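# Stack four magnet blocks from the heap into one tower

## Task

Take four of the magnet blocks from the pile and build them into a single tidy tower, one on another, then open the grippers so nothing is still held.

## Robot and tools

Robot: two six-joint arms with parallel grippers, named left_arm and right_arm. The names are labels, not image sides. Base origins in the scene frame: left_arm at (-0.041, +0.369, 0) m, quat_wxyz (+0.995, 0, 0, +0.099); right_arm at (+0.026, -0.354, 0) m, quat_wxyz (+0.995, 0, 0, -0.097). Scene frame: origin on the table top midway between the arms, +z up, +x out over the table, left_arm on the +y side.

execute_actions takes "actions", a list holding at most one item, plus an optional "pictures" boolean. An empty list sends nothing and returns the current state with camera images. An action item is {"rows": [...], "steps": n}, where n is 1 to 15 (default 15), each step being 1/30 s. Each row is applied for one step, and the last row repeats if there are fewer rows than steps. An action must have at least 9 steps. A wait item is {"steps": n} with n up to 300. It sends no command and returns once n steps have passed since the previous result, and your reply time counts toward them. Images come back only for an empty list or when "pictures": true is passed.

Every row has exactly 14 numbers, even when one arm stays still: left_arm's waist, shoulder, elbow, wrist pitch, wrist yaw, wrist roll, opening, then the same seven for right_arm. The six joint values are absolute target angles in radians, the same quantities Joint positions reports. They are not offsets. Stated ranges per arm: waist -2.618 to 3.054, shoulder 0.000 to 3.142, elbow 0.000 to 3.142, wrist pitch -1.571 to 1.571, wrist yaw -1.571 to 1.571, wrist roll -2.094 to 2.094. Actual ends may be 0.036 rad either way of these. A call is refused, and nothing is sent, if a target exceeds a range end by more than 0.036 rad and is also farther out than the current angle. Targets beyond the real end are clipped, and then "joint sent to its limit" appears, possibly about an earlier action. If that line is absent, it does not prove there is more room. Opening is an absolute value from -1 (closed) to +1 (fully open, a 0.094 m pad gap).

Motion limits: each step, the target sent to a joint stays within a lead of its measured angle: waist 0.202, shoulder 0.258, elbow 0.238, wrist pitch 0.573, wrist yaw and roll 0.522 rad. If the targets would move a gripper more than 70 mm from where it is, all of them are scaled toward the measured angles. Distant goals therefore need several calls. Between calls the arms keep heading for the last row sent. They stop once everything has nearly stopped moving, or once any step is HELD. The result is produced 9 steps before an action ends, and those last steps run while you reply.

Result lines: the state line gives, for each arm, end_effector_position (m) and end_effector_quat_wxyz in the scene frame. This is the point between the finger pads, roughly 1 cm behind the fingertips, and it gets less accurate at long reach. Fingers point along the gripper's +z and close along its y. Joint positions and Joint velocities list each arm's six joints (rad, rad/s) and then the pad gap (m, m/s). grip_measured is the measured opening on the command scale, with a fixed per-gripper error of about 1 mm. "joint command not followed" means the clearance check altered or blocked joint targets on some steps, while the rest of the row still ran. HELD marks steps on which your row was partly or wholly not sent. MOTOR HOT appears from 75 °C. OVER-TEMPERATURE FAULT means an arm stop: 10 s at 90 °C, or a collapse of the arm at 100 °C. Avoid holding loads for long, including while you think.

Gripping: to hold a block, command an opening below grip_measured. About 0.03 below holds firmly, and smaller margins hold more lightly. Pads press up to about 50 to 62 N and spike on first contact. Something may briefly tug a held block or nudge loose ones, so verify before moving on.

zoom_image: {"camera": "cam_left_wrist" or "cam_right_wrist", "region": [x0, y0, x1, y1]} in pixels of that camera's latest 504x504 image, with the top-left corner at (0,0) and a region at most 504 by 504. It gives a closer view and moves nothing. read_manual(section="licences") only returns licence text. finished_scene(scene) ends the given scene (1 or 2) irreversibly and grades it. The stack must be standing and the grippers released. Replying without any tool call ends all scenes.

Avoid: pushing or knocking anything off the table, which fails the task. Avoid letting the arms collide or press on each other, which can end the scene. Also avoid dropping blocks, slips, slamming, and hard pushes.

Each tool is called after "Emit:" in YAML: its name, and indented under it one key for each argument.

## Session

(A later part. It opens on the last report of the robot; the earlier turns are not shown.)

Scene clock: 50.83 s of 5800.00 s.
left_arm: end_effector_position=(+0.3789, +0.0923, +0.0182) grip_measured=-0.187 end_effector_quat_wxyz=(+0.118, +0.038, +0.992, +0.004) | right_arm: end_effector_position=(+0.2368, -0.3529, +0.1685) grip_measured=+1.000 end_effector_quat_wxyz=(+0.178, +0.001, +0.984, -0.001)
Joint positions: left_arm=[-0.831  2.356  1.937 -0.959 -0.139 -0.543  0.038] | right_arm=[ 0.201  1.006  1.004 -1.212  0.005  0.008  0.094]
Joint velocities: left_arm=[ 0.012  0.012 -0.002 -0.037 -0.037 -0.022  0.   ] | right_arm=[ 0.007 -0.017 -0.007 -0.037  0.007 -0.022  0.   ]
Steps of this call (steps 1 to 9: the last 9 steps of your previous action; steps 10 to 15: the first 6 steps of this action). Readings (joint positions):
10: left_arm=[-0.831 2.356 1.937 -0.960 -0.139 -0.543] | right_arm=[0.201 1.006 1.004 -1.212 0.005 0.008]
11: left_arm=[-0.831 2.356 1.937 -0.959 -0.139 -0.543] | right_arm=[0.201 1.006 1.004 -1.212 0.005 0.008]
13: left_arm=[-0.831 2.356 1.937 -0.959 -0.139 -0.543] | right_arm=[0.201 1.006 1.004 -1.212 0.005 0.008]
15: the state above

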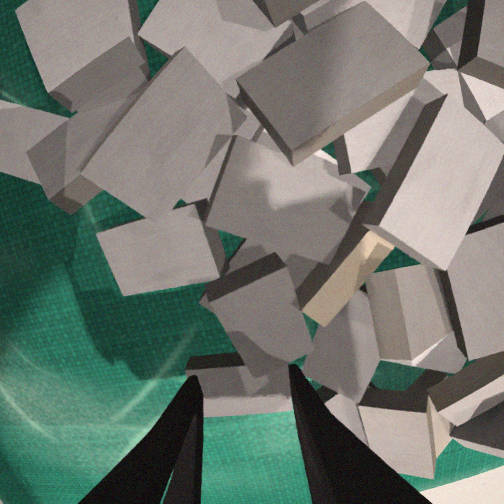

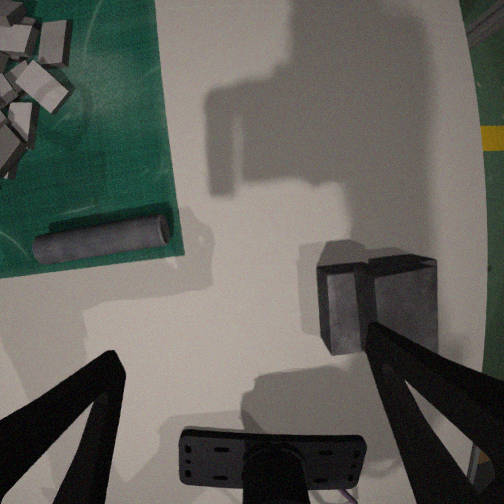

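Emit:
execute_actions:
  actions:
    - {"rows":[[-0.818,2.352,1.93,-0.97,-0.148,-0.54,-0.03,0.2,1.0,1.0,-1.2,0,0,1]],"steps":10}

Emit:
execute_actions:
  actions:
    - {"rows":[[-0.818,2.379,1.93,-0.965,-0.148,-0.54,-0.03,0.2,1.0,1.0,-1.2,0,0,1]]}
  pictures: true

Emit:
execute_actions:
  actions:
    - {"rows":[[-0.818,2.379,1.93,-0.965,-0.148,-0.54,-0.19,0.2,1.0,1.0,-1.2,0,0,1]]}
  pictures: true

Scene clock: 51.17 s of 5800.00 s.
left_arm: end_effector_position=(+0.3789, +0.0923, +0.0182) grip_measured=-0.094 end_effector_quat_wxyz=(+0.118, +0.038, +0.992, +0.004) | right_arm: end_effector_position=(+0.2368, -0.3529, +0.1685) grip_measured=+1.000 end_effector_quat_wxyz=(+0.178, +0.001, +0.984, -0.001)
Joint positions: left_arm=[-0.831  2.356  1.937 -0.959 -0.139 -0.543  0.043] | right_arm=[ 0.201  1.006  1.004 -1.212  0.005  0.008  0.094]
Joint velocities: left_arm=[-0.027  0.002 -0.022 -0.066  0.022 -0.11   0.126] | right_arm=[ 0.007 -0.002 -0.002  0.007 -0.037 -0.037  0.   ]
Steps of this call (steps 1 to 9: the last 9 steps of your previous action; step 10: the first step of this action). Readings (joint positions):
10: the state above

Scene clock: 51.67 s of 5800.00 s.
left_arm: end_effector_position=(+0.3797, +0.0953, +0.0136) grip_measured=-0.033 end_effector_quat_wxyz=(+0.114, +0.036, +0.993, +0.007) | right_arm: end_effector_position=(+0.2368, -0.3529, +0.1685) grip_measured=+1.000 end_effector_quat_wxyz=(+0.178, +0.001, +0.984, -0.001)
Joint positions: left_arm=[-0.826  2.366  1.937 -0.959 -0.139 -0.543  0.045] | right_arm=[ 0.201  1.006  1.004 -1.212  0.005  0.008  0.094]
Joint velocities: left_arm=[-0.012  0.017 -0.002  0.007 -0.066 -0.081 -0.001] | right_arm=[ 0.017 -0.002 -0.007  0.022  0.037 -0.022  0.   ]
Steps of this call (steps 1 to 9: the last 9 steps of your previous action; steps 10 to 15: the first 6 steps of this action). Readings (joint positions):
10: left_arm=[-0.826 2.357 1.937 -0.959 -0.139 -0.543] | right_arm=[0.201 1.006 1.004 -1.212 0.005 0.008]
11: left_arm=[-0.826 2.358 1.937 -0.959 -0.139 -0.543] | right_arm=[0.201 1.006 1.004 -1.212 0.005 0.008]
13: left_arm=[-0.826 2.362 1.937 -0.959 -0.139 -0.543] | right_arm=[0.201 1.006 1.004 -1.212 0.005 0.008]
15: the state above

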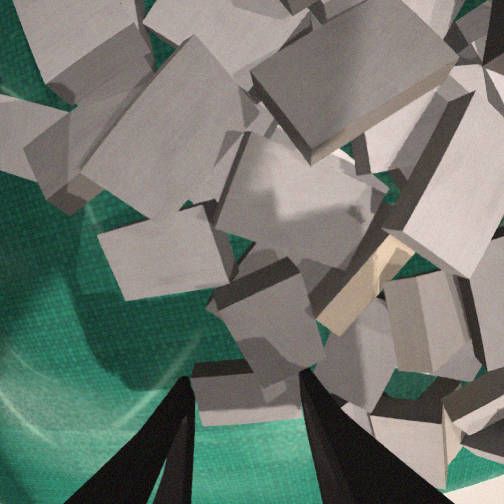

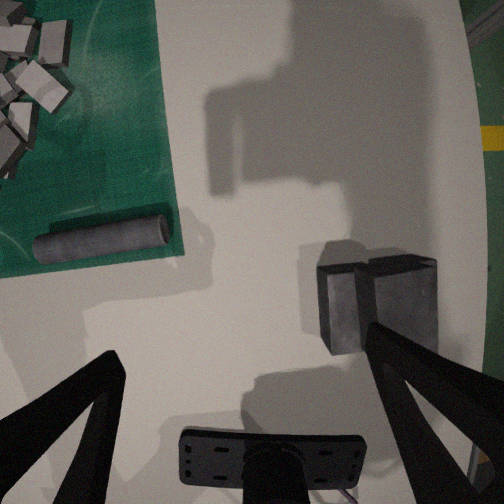

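Scene clock: 52.17 s of 5800.00 s.
left_arm: end_effector_position=(+0.3796, +0.0954, +0.0129) grip_measured=-0.102 end_effector_quat_wxyz=(+0.114, +0.036, +0.993, +0.008) | right_arm: end_effector_position=(+0.2368, -0.3529, +0.1685) grip_measured=+1.000 end_effector_quat_wxyz=(+0.178, +0.001, +0.984, -0.001)
Joint positions: left_arm=[-0.826  2.367  1.937 -0.959 -0.139 -0.543  0.042] | right_arm=[ 0.201  1.006  1.004 -1.212  0.005  0.008  0.094]
Joint velocities: left_arm=[-0.007 -0.027  0.012 -0.007  0.007 -0.051 -0.001] | right_arm=[-0.002  0.012  0.002  0.022 -0.066  0.007  0.   ]
Steps of this call (steps 1 to 9: the last 9 steps of your previous action; steps 10 to 15: the first 6 steps of this action). Readings (joint positions):
10: left_arm=[-0.826 2.367 1.937 -0.959 -0.139 -0.543] | right_arm=[0.201 1.006 1.004 -1.212 0.005 0.008]
11: left_arm=[-0.826 2.367 1.937 -0.959 -0.139 -0.543] | right_arm=[0.201 1.006 1.004 -1.212 0.005 0.008]
13: left_arm=[-0.826 2.367 1.937 -0.959 -0.139 -0.543] | right_arm=[0.201 1.006 1.004 -1.212 0.005 0.008]
15: the state above

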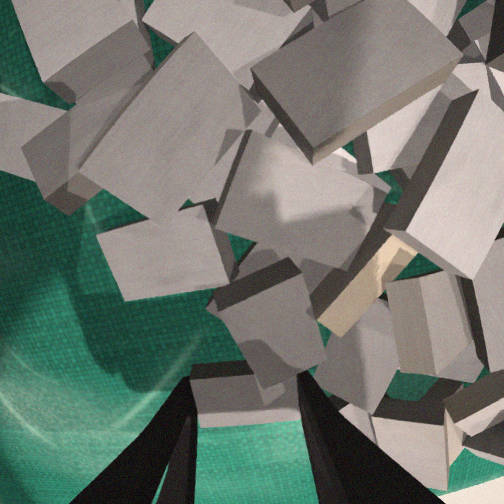

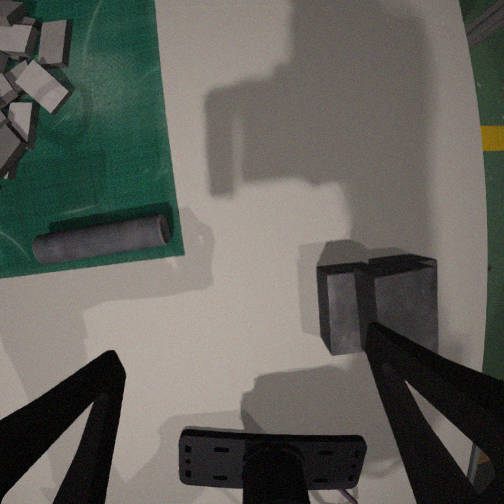

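Emit:
execute_actions:
  actions:
    - {"rows":[[-0.84,2.335,1.93,-1.06,-0.148,-0.54,-0.19,0.2,1.0,1.0,-1.2,0,0,1]],"steps":12}

Emit:
execute_actions:
  actions:
    - {"rows":[[-0.85,2.28,1.9,-1.06,-0.13,-0.5,-0.19,0.2,1.0,1.0,-1.2,0,0,1],[-0.86,2.22,1.86,-1.05,-0.11,-0.45,-0.19,0.2,1.0,1.0,-1.2,0,0,1],[-0.87,2.16,1.81,-1.04,-0.09,-0.4,-0.19,0.2,1.0,1.0,-1.2,0,0,1],[-0.88,2.1,1.75,-1.02,-0.07,-0.33,-0.19,0.2,1.0,1.0,-1.2,0,0,1],[-0.9,2.04,1.68,-0.99,-0.05,-0.26,-0.19,0.2,1.0,1.0,-1.2,0,0,1],[-0.91,1.98,1.61,-0.96,-0.03,-0.2,-0.19,0.2,1.0,1.0,-1.2,0,0,1],[-0.92,1.93,1.54,-0.93,-0.01,-0.14,-0.19,0.2,1.0,1.0,-1.2,0,0,1],[-0.93,1.89,1.47,-0.9,0,-0.08,-0.19,0.2,1.0,1.0,-1.2,0,0,1],[-0.94,1.86,1.4,-0.87,0,-0.03,-0.19,0.2,1.0,1.0,-1.2,0,0,1],[-0.95,1.83,1.34,-0.84,0,0,-0.19,0.2,1.0,1.0,-1.2,0,0,1],[-0.955,1.815,1.285,-0.805,0,0,-0.19,0.2,1.0,1.0,-1.2,0,0,1]]}

Emit:
execute_actions:
  actions:
    - {"steps":27}
  pictures: true

Emit:
zoom_image:
  camera: "cam_left_wrist"
  region: [150,280,350,460]

Scene clock: 53.20 s of 5800.00 s.
left_arm: end_effector_position=(+0.3724, +0.0993, +0.0142) grip_measured=-0.102 end_effector_quat_wxyz=(+0.101, +0.038, +0.994, +0.016) | right_arm: end_effector_position=(+0.2368, -0.3529, +0.1685) grip_measured=+1.000 end_effector_quat_wxyz=(+0.178, +0.001, +0.984, -0.001)
Joint positions: left_arm=[-0.828  2.362  1.937 -0.995 -0.139 -0.543  0.042] | right_arm=[ 0.201  1.006  1.004 -1.212  0.005  0.008  0.094]
Joint velocities: left_arm=[-0.032 -0.1    0.002 -0.388  0.066 -0.007 -0.   ] | right_arm=[ 0.017  0.002  0.012 -0.037  0.022  0.037  0.   ]
Steps of this call (steps 1 to 9: the last 9 steps of your previous action; steps 10 to 15: the robot went on to your last target; steps 16 to 28: nothing new was sent; steps 29 to 31: the first 3 steps of this action). Readings (joint positions):
29: left_arm=[-0.826 2.366 1.937 -0.966 -0.139 -0.543] | right_arm=[0.201 1.006 1.004 -1.212 0.005 0.008]
30: left_arm=[-0.827 2.364 1.937 -0.980 -0.139 -0.543] | right_arm=[0.201 1.006 1.004 -1.212 0.005 0.008]
31: the state above

Scene clock: 53.70 s of 5800.00 s.
left_arm: end_effector_position=(+0.3188, +0.1100, +0.0534) grip_measured=-0.102 end_effector_quat_wxyz=(+0.086, +0.133, +0.987, +0.007) | right_arm: end_effector_position=(+0.2368, -0.3529, +0.1685) grip_measured=+1.000 end_effector_quat_wxyz=(+0.178, +0.001, +0.984, -0.001)
Joint positions: left_arm=[-0.863  2.128  1.711 -1.012 -0.098 -0.39   0.042] | right_arm=[ 0.201  1.006  1.004 -1.212  0.005  0.008  0.094]
Joint velocities: left_arm=[-0.364 -1.937 -1.741  0.33   0.33   1.253  0.   ] | right_arm=[-0.002 -0.012  0.012  0.066 -0.022  0.022  0.   ]
Steps of this call (steps 1 to 9: the last 9 steps of your previous action; steps 10 to 15: the first 6 steps of this action). Readings (joint positions):
10: left_arm=[-0.834 2.346 1.931 -1.038 -0.138 -0.537] | right_arm=[0.201 1.006 1.004 -1.212 0.005 0.008]
11: left_arm=[-0.835 2.327 1.909 -1.035 -0.135 -0.523] | right_arm=[0.201 1.006 1.004 -1.212 0.005 0.008]
13: left_arm=[-0.843 2.249 1.825 -1.028 -0.120 -0.471] | right_arm=[0.201 1.006 1.004 -1.212 0.005 0.008]
15: the state above

Scene clock: 54.60 s of 5800.00 s.
left_arm: end_effector_position=(+0.2343, +0.1090, +0.0574) grip_measured=-0.102 end_effector_quat_wxyz=(+0.099, +0.367, +0.925, -0.034) | right_arm: end_effector_position=(+0.2368, -0.3529, +0.1685) grip_measured=+1.000 end_effector_quat_wxyz=(+0.178, +0.001, +0.984, -0.001)
Joint positions: left_arm=[-0.962  1.823  1.286 -0.824 -0.011 -0.008  0.042] | right_arm=[ 0.201  1.006  1.004 -1.212  0.005  0.008  0.094]
Joint velocities: left_arm=[-0.007 -0.007  0.032 -0.007 -0.022 -0.007 -0.   ] | right_arm=[-0.002  0.002  0.002  0.022 -0.007 -0.007  0.   ]
Kept back: nothing.
Steps of this call (steps 1 to 9: the last 9 steps of your previous action; steps 10 to 27: the robot went on to your last target). Readings (joint positions):
1: left_arm=[-0.878 2.059 1.651 -1.000 -0.084 -0.344] | right_arm=[0.201 1.006 1.004 -1.212 0.005 0.008]
2: left_arm=[-0.894 1.990 1.591 -0.983 -0.069 -0.295] | right_arm=[0.201 1.006 1.004 -1.212 0.005 0.008]
4: left_arm=[-0.929 1.871 1.476 -0.939 -0.045 -0.198] | right_arm=[0.201 1.006 1.004 -1.212 0.005 0.008]
8: left_arm=[-0.964 1.792 1.323 -0.882 -0.015 -0.083] | right_arm=[0.201 1.006 1.004 -1.212 0.005 0.008]
27: the state above

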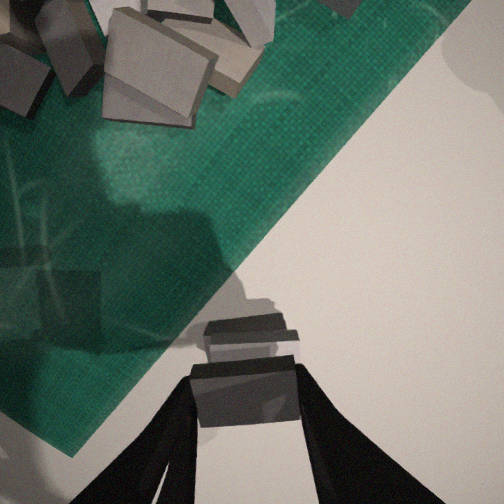

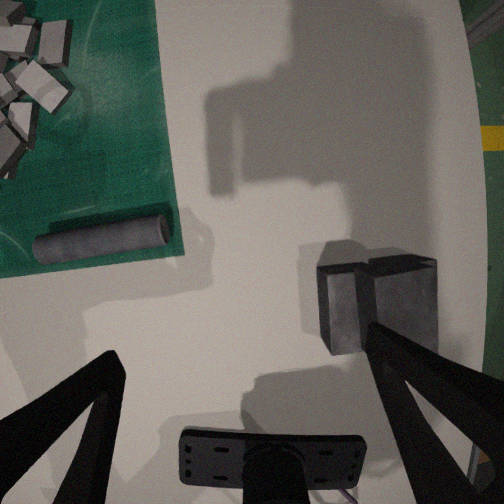

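Region (150, 280, 350, 460) of cam_left_wrist's 504x504 image, scaled by 2.520, with more detail than that image has; it fills the top 454 rows of this view, and the rest is white.

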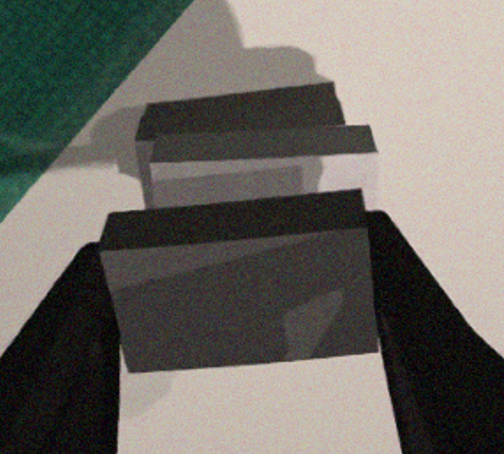

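Emit:
execute_actions:
  actions:
    - {"rows":[[-0.96,1.845,1.285,-0.795,0.02,0.01,-0.19,0.2,1.0,1.0,-1.2,0,0,1]],"steps":10}

Emit:
execute_actions:
  actions:
    - {"rows":[[-0.96,1.872,1.285,-0.795,0.02,0.01,-0.19,0.2,1.0,1.0,-1.2,0,0,1]],"steps":12}

Emit:
execute_actions:
  actions:
    - {"rows":[[-0.96,1.87,1.285,-0.8,0.02,0.01,0.2,0.2,1.0,1.0,-1.2,0,0,1]]}
  pictures: true

Emit:
zoom_image:
  camera: "cam_left_wrist"
  region: [150,280,350,460]

Scene clock: 55.10 s of 5800.00 s.
left_arm: end_effector_position=(+0.2342, +0.1085, +0.0569) grip_measured=-0.102 end_effector_quat_wxyz=(+0.098, +0.368, +0.924, -0.035) | right_arm: end_effector_position=(+0.2368, -0.3529, +0.1685) grip_measured=+1.000 end_effector_quat_wxyz=(+0.178, +0.001, +0.984, -0.001)
Joint positions: left_arm=[-0.962  1.824  1.286 -0.823 -0.008 -0.005  0.042] | right_arm=[ 0.201  1.006  1.004 -1.212  0.005  0.008  0.094]
Joint velocities: left_arm=[-0.007  0.037  0.002 -0.007  0.081  0.081 -0.   ] | right_arm=[-0.007  0.007 -0.007  0.037 -0.022 -0.007  0.   ]
Steps of this call (steps 1 to 14: the robot went on to your last target; step 15: the first step of this action). Readings (joint positions):
15: the state above

Scene clock: 55.50 s of 5800.00 s.
left_arm: end_effector_position=(+0.2329, +0.1058, +0.0476) grip_measured=-0.102 end_effector_quat_wxyz=(+0.088, +0.373, +0.923, -0.039) | right_arm: end_effector_position=(+0.2368, -0.3529, +0.1685) grip_measured=+1.000 end_effector_quat_wxyz=(+0.178, +0.001, +0.984, -0.001)
Joint positions: left_arm=[-0.962  1.852  1.286 -0.812  0.008  0.003  0.042] | right_arm=[ 0.201  1.006  1.004 -1.212  0.005  0.008  0.094]
Joint velocities: left_arm=[-0.007  0.173  0.002  0.066 -0.007  0.037 -0.   ] | right_arm=[-0.017  0.002  0.022 -0.051 -0.022  0.022  0.   ]
Steps of this call (steps 1 to 9: the last 9 steps of your previous action; steps 10 to 12: the first 3 steps of this action). Readings (joint positions):
10: left_arm=[-0.962 1.843 1.286 -0.814 0.007 0.002] | right_arm=[0.201 1.006 1.004 -1.212 0.005 0.008]
11: left_arm=[-0.962 1.847 1.286 -0.813 0.007 0.003] | right_arm=[0.201 1.006 1.004 -1.212 0.005 0.008]
12: the state above

Scene clock: 56.00 s of 5800.00 s.
left_arm: end_effector_position=(+0.2328, +0.1057, +0.0427) grip_measured=+0.197 end_effector_quat_wxyz=(+0.083, +0.373, +0.923, -0.038) | right_arm: end_effector_position=(+0.2368, -0.3529, +0.1685) grip_measured=+1.000 end_effector_quat_wxyz=(+0.178, +0.001, +0.984, -0.001)
Joint positions: left_arm=[-0.962  1.866  1.286 -0.807  0.008  0.004  0.056] | right_arm=[ 0.201  1.006  1.004 -1.212  0.005  0.008  0.094]
Joint velocities: left_arm=[-0.002 -0.017  0.007  0.022  0.095 -0.007  0.   ] | right_arm=[-0.002 -0.007  0.007 -0.022  0.066  0.022  0.   ]
Steps of this call (steps 1 to 9: the last 9 steps of your previous action; steps 10 to 15: the first 6 steps of this action). Readings (joint positions):
10: left_arm=[-0.962 1.866 1.286 -0.807 0.008 0.004] | right_arm=[0.201 1.006 1.004 -1.212 0.005 0.008]
11: left_arm=[-0.962 1.866 1.286 -0.807 0.008 0.004] | right_arm=[0.201 1.006 1.004 -1.212 0.005 0.008]
13: left_arm=[-0.962 1.866 1.286 -0.807 0.008 0.004] | right_arm=[0.201 1.006 1.004 -1.212 0.005 0.008]
15: the state above

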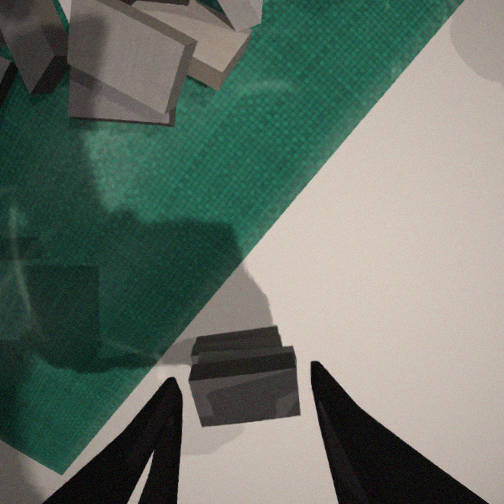

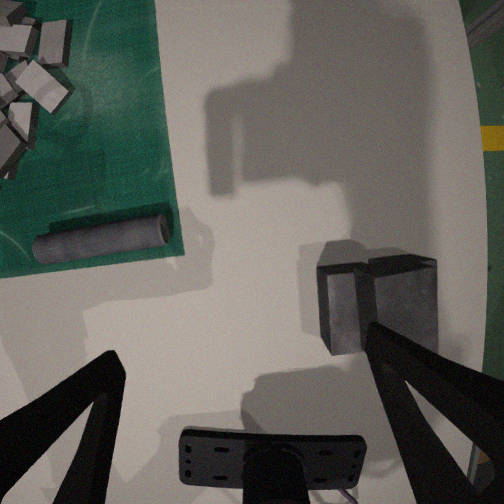

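Region (150, 280, 350, 460) of cam_left_wrist's 504x504 image, scaled by 2.520, with more detail than that image has; it fills the top 454 rows of this view, and the rest is white.

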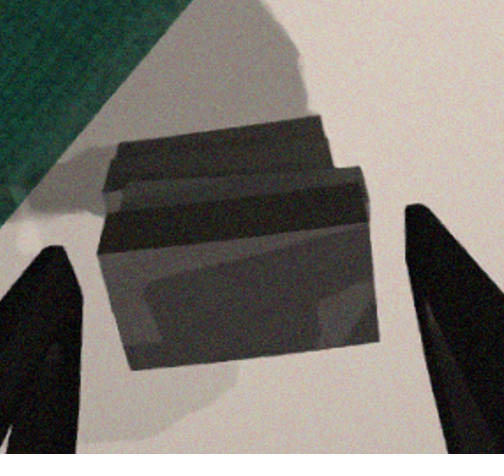

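Square by squeezing low.

Emit:
execute_actions:
  actions:
    - {"rows":[[-0.96,1.945,1.285,-0.765,-0.01,0.01,0.2,0.2,1.0,1.0,-1.2,0,0,1]]}

Emit:
execute_actions:
  actions:
    - {"rows":[[-0.96,1.945,1.285,-0.765,-0.01,0.01,0.1,0.2,1.0,1.0,-1.2,0,0,1],[-0.96,1.945,1.285,-0.765,-0.01,0.01,0.04,0.2,1.0,1.0,-1.2,0,0,1],[-0.96,1.945,1.285,-0.765,-0.01,0.01,-0.02,0.2,1.0,1.0,-1.2,0,0,1],[-0.96,1.945,1.285,-0.765,-0.01,0.01,-0.07,0.2,1.0,1.0,-1.2,0,0,1],[-0.96,1.945,1.285,-0.765,-0.01,0.01,-0.11,0.2,1.0,1.0,-1.2,0,0,1],[-0.96,1.945,1.285,-0.765,-0.01,0.01,-0.16,0.2,1.0,1.0,-1.2,0,0,1]],"steps":12}

Emit:
execute_actions:
  actions:
    - {"rows":[[-0.96,1.945,1.285,-0.765,-0.01,0.01,0.3,0.2,1.0,1.0,-1.2,0,0,1]],"steps":9}

Emit:
execute_actions:
  actions:
    - {"rows":[[-0.96,1.83,1.36,-1.0,-0.01,0.01,0.3,0.2,1.0,1.0,-1.2,0,0,1]]}

Emit:
execute_actions:
  actions:
    - {"rows":[[-0.96,1.83,1.36,-1.0,-0.01,0.8,0.3,0.2,1.0,1.0,-1.2,0,0,1]]}
  pictures: true

Emit:
zoom_image:
  camera: "cam_left_wrist"
  region: [130,220,350,420]

Scene clock: 56.90 s of 5800.00 s.
left_arm: end_effector_position=(+0.2325, +0.1074, +0.0167) grip_measured=+0.197 end_effector_quat_wxyz=(+0.060, +0.374, +0.925, -0.025) | right_arm: end_effector_position=(+0.2368, -0.3529, +0.1685) grip_measured=+1.000 end_effector_quat_wxyz=(+0.178, +0.001, +0.984, -0.001)
Joint positions: left_arm=[-0.962  1.941  1.286 -0.786  0.003  0.004  0.056] | right_arm=[ 0.201  1.006  1.004 -1.212  0.005  0.008  0.094]
Joint velocities: left_arm=[-0.002  0.252 -0.032 -0.037 -0.037  0.022 -0.   ] | right_arm=[ 0.007 -0.002 -0.002 -0.037  0.007  0.051  0.   ]
Steps of this call (steps 1 to 9: the last 9 steps of your previous action; steps 10 to 15: the robot went on to your last target; steps 16 to 21: nothing new was sent; steps 22 to 27: the first 6 steps of this action). Readings (joint positions):
22: left_arm=[-0.962 1.873 1.286 -0.805 0.008 0.004] | right_arm=[0.201 1.006 1.004 -1.212 0.005 0.008]
23: left_arm=[-0.962 1.884 1.286 -0.796 0.006 0.004] | right_arm=[0.201 1.006 1.004 -1.212 0.005 0.008]
25: left_arm=[-0.962 1.916 1.286 -0.787 0.004 0.004] | right_arm=[0.201 1.006 1.004 -1.212 0.005 0.008]
27: the state above

Scene clock: 57.30 s of 5800.00 s.
left_arm: end_effector_position=(+0.2333, +0.1073, +0.0139) grip_measured=+0.010 end_effector_quat_wxyz=(+0.059, +0.374, +0.925, -0.024) | right_arm: end_effector_position=(+0.2368, -0.3529, +0.1685) grip_measured=+1.000 end_effector_quat_wxyz=(+0.178, +0.001, +0.984, -0.001)
Joint positions: left_arm=[-0.962  1.949  1.286 -0.78  -0.     0.004  0.047] | right_arm=[ 0.201  1.006  1.004 -1.212  0.005  0.008  0.094]
Joint velocities: left_arm=[ 0.007 -0.012 -0.002  0.007 -0.066 -0.007 -0.054] | right_arm=[-0.022 -0.017  0.017 -0.007 -0.022  0.037  0.   ]
Steps of this call (steps 1 to 9: the last 9 steps of your previous action; steps 10 to 12: the first 3 steps of this action). Readings (joint positions):
10: left_arm=[-0.962 1.949 1.286 -0.781 0.001 0.004] | right_arm=[0.201 1.006 1.004 -1.212 0.005 0.008]
11: left_arm=[-0.962 1.949 1.286 -0.781 0.001 0.004] | right_arm=[0.201 1.006 1.004 -1.212 0.005 0.008]
12: the state above

Scene clock: 57.60 s of 5800.00 s.
left_arm: end_effector_position=(+0.2340, +0.1079, +0.0139) grip_measured=-0.086 end_effector_quat_wxyz=(+0.060, +0.374, +0.925, -0.021) | right_arm: end_effector_position=(+0.2368, -0.3529, +0.1685) grip_measured=+1.000 end_effector_quat_wxyz=(+0.178, +0.001, +0.984, -0.001)
Joint positions: left_arm=[-0.962  1.949  1.286 -0.779 -0.005  0.004  0.043] | right_arm=[ 0.201  1.006  1.004 -1.212  0.005  0.008  0.094]
Joint velocities: left_arm=[-0.012 -0.007 -0.002 -0.066 -0.022 -0.081 -0.   ] | right_arm=[-0.002 -0.007  0.012  0.007 -0.051 -0.007  0.   ]
Kept back: the last 9 steps of this action.
Steps of this call (steps 1 to 9: the last 9 steps of your previous action). Readings (joint positions):
1: left_arm=[-0.962 1.949 1.286 -0.779 -0.003 0.004] | right_arm=[0.201 1.006 1.004 -1.212 0.005 0.008]
2: left_arm=[-0.962 1.949 1.286 -0.779 -0.005 0.004] | right_arm=[0.201 1.006 1.004 -1.212 0.005 0.008]
4: left_arm=[-0.962 1.949 1.286 -0.779 -0.005 0.004] | right_arm=[0.201 1.006 1.004 -1.212 0.005 0.008]
8: left_arm=[-0.962 1.949 1.286 -0.779 -0.005 0.004] | right_arm=[0.201 1.006 1.004 -1.212 0.005 0.008]
9: the state above

Scene clock: 58.10 s of 5800.00 s.
left_arm: end_effector_position=(+0.2255, +0.1161, +0.0620) grip_measured=+0.297 end_effector_quat_wxyz=(+0.064, +0.374, +0.925, -0.023) | right_arm: end_effector_position=(+0.2368, -0.3529, +0.1685) grip_measured=+1.000 end_effector_quat_wxyz=(+0.178, +0.001, +0.984, -0.001)
Joint positions: left_arm=[-0.962  1.839  1.338 -0.933 -0.005  0.004  0.061] | right_arm=[ 0.201  1.006  1.004 -1.212  0.005  0.008  0.094]
Joint velocities: left_arm=[ 0.002 -0.408  0.31  -0.374  0.037 -0.037 -0.   ] | right_arm=[ 0.002 -0.007  0.007 -0.037  0.022  0.051  0.   ]
Steps of this call (steps 1 to 9: the last 9 steps of your previous action; steps 10 to 15: the first 6 steps of this action). Readings (joint positions):
10: left_arm=[-0.962 1.941 1.292 -0.803 -0.005 0.004] | right_arm=[0.201 1.006 1.004 -1.212 0.005 0.008]
11: left_arm=[-0.962 1.924 1.299 -0.843 -0.005 0.004] | right_arm=[0.201 1.006 1.004 -1.212 0.005 0.008]
13: left_arm=[-0.962 1.876 1.316 -0.904 -0.005 0.004] | right_arm=[0.201 1.006 1.004 -1.212 0.005 0.008]
15: the state above

Scene clock: 58.60 s of 5800.00 s.
left_arm: end_effector_position=(+0.2212, +0.1204, +0.0702) grip_measured=+0.297 end_effector_quat_wxyz=(+0.060, +0.603, +0.796, -0.004) | right_arm: end_effector_position=(+0.2368, -0.3529, +0.1685) grip_measured=+1.000 end_effector_quat_wxyz=(+0.178, +0.001, +0.984, -0.001)
Joint positions: left_arm=[-0.962  1.823  1.353 -0.981 -0.006  0.533  0.061] | right_arm=[ 0.201  1.006  1.004 -1.212  0.005  0.008  0.094]
Joint velocities: left_arm=[-0.002 -0.017 -0.002 -0.007 -0.022  1.795 -0.   ] | right_arm=[-0.022 -0.017 -0.002 -0.022 -0.051 -0.051  0.   ]
Steps of this call (steps 1 to 9: the last 9 steps of your previous action; steps 10 to 15: the first 6 steps of this action). Readings (joint positions):
10: left_arm=[-0.962 1.823 1.353 -0.977 -0.006 0.085] | right_arm=[0.201 1.006 1.004 -1.212 0.005 0.008]
11: left_arm=[-0.962 1.823 1.353 -0.978 -0.006 0.186] | right_arm=[0.201 1.006 1.004 -1.212 0.005 0.008]
13: left_arm=[-0.962 1.823 1.353 -0.979 -0.006 0.384] | right_arm=[0.201 1.006 1.004 -1.212 0.005 0.008]
15: the state above

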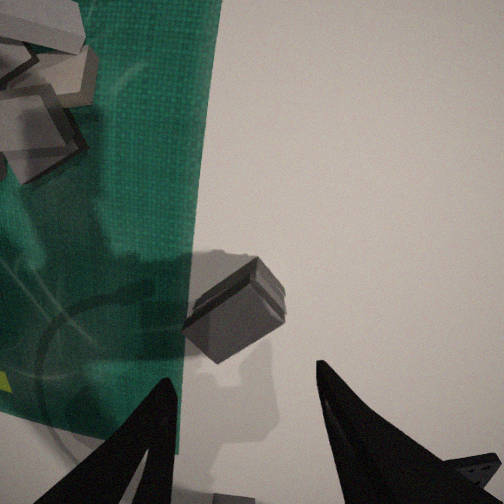

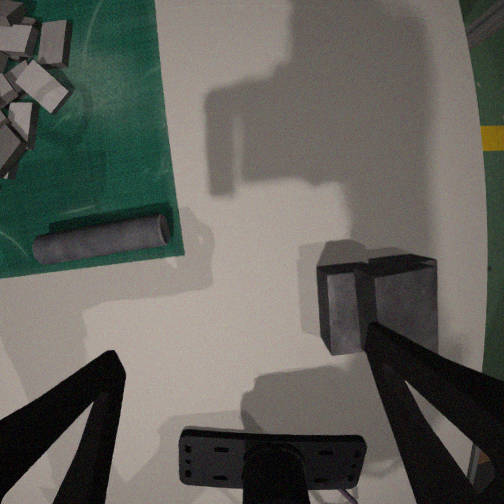

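Region (130, 220, 350, 420) of cam_left_wrist's 504x504 image, scaled by 2.291, with more detail than that image has; it fills the top 458 rows of this view, and the rest is white.

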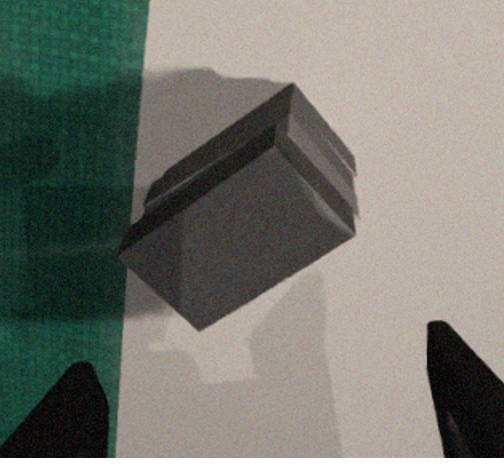

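Neat enough.

Emit:
finished_scene:
  scene: 1

The scene is finished: the task was done.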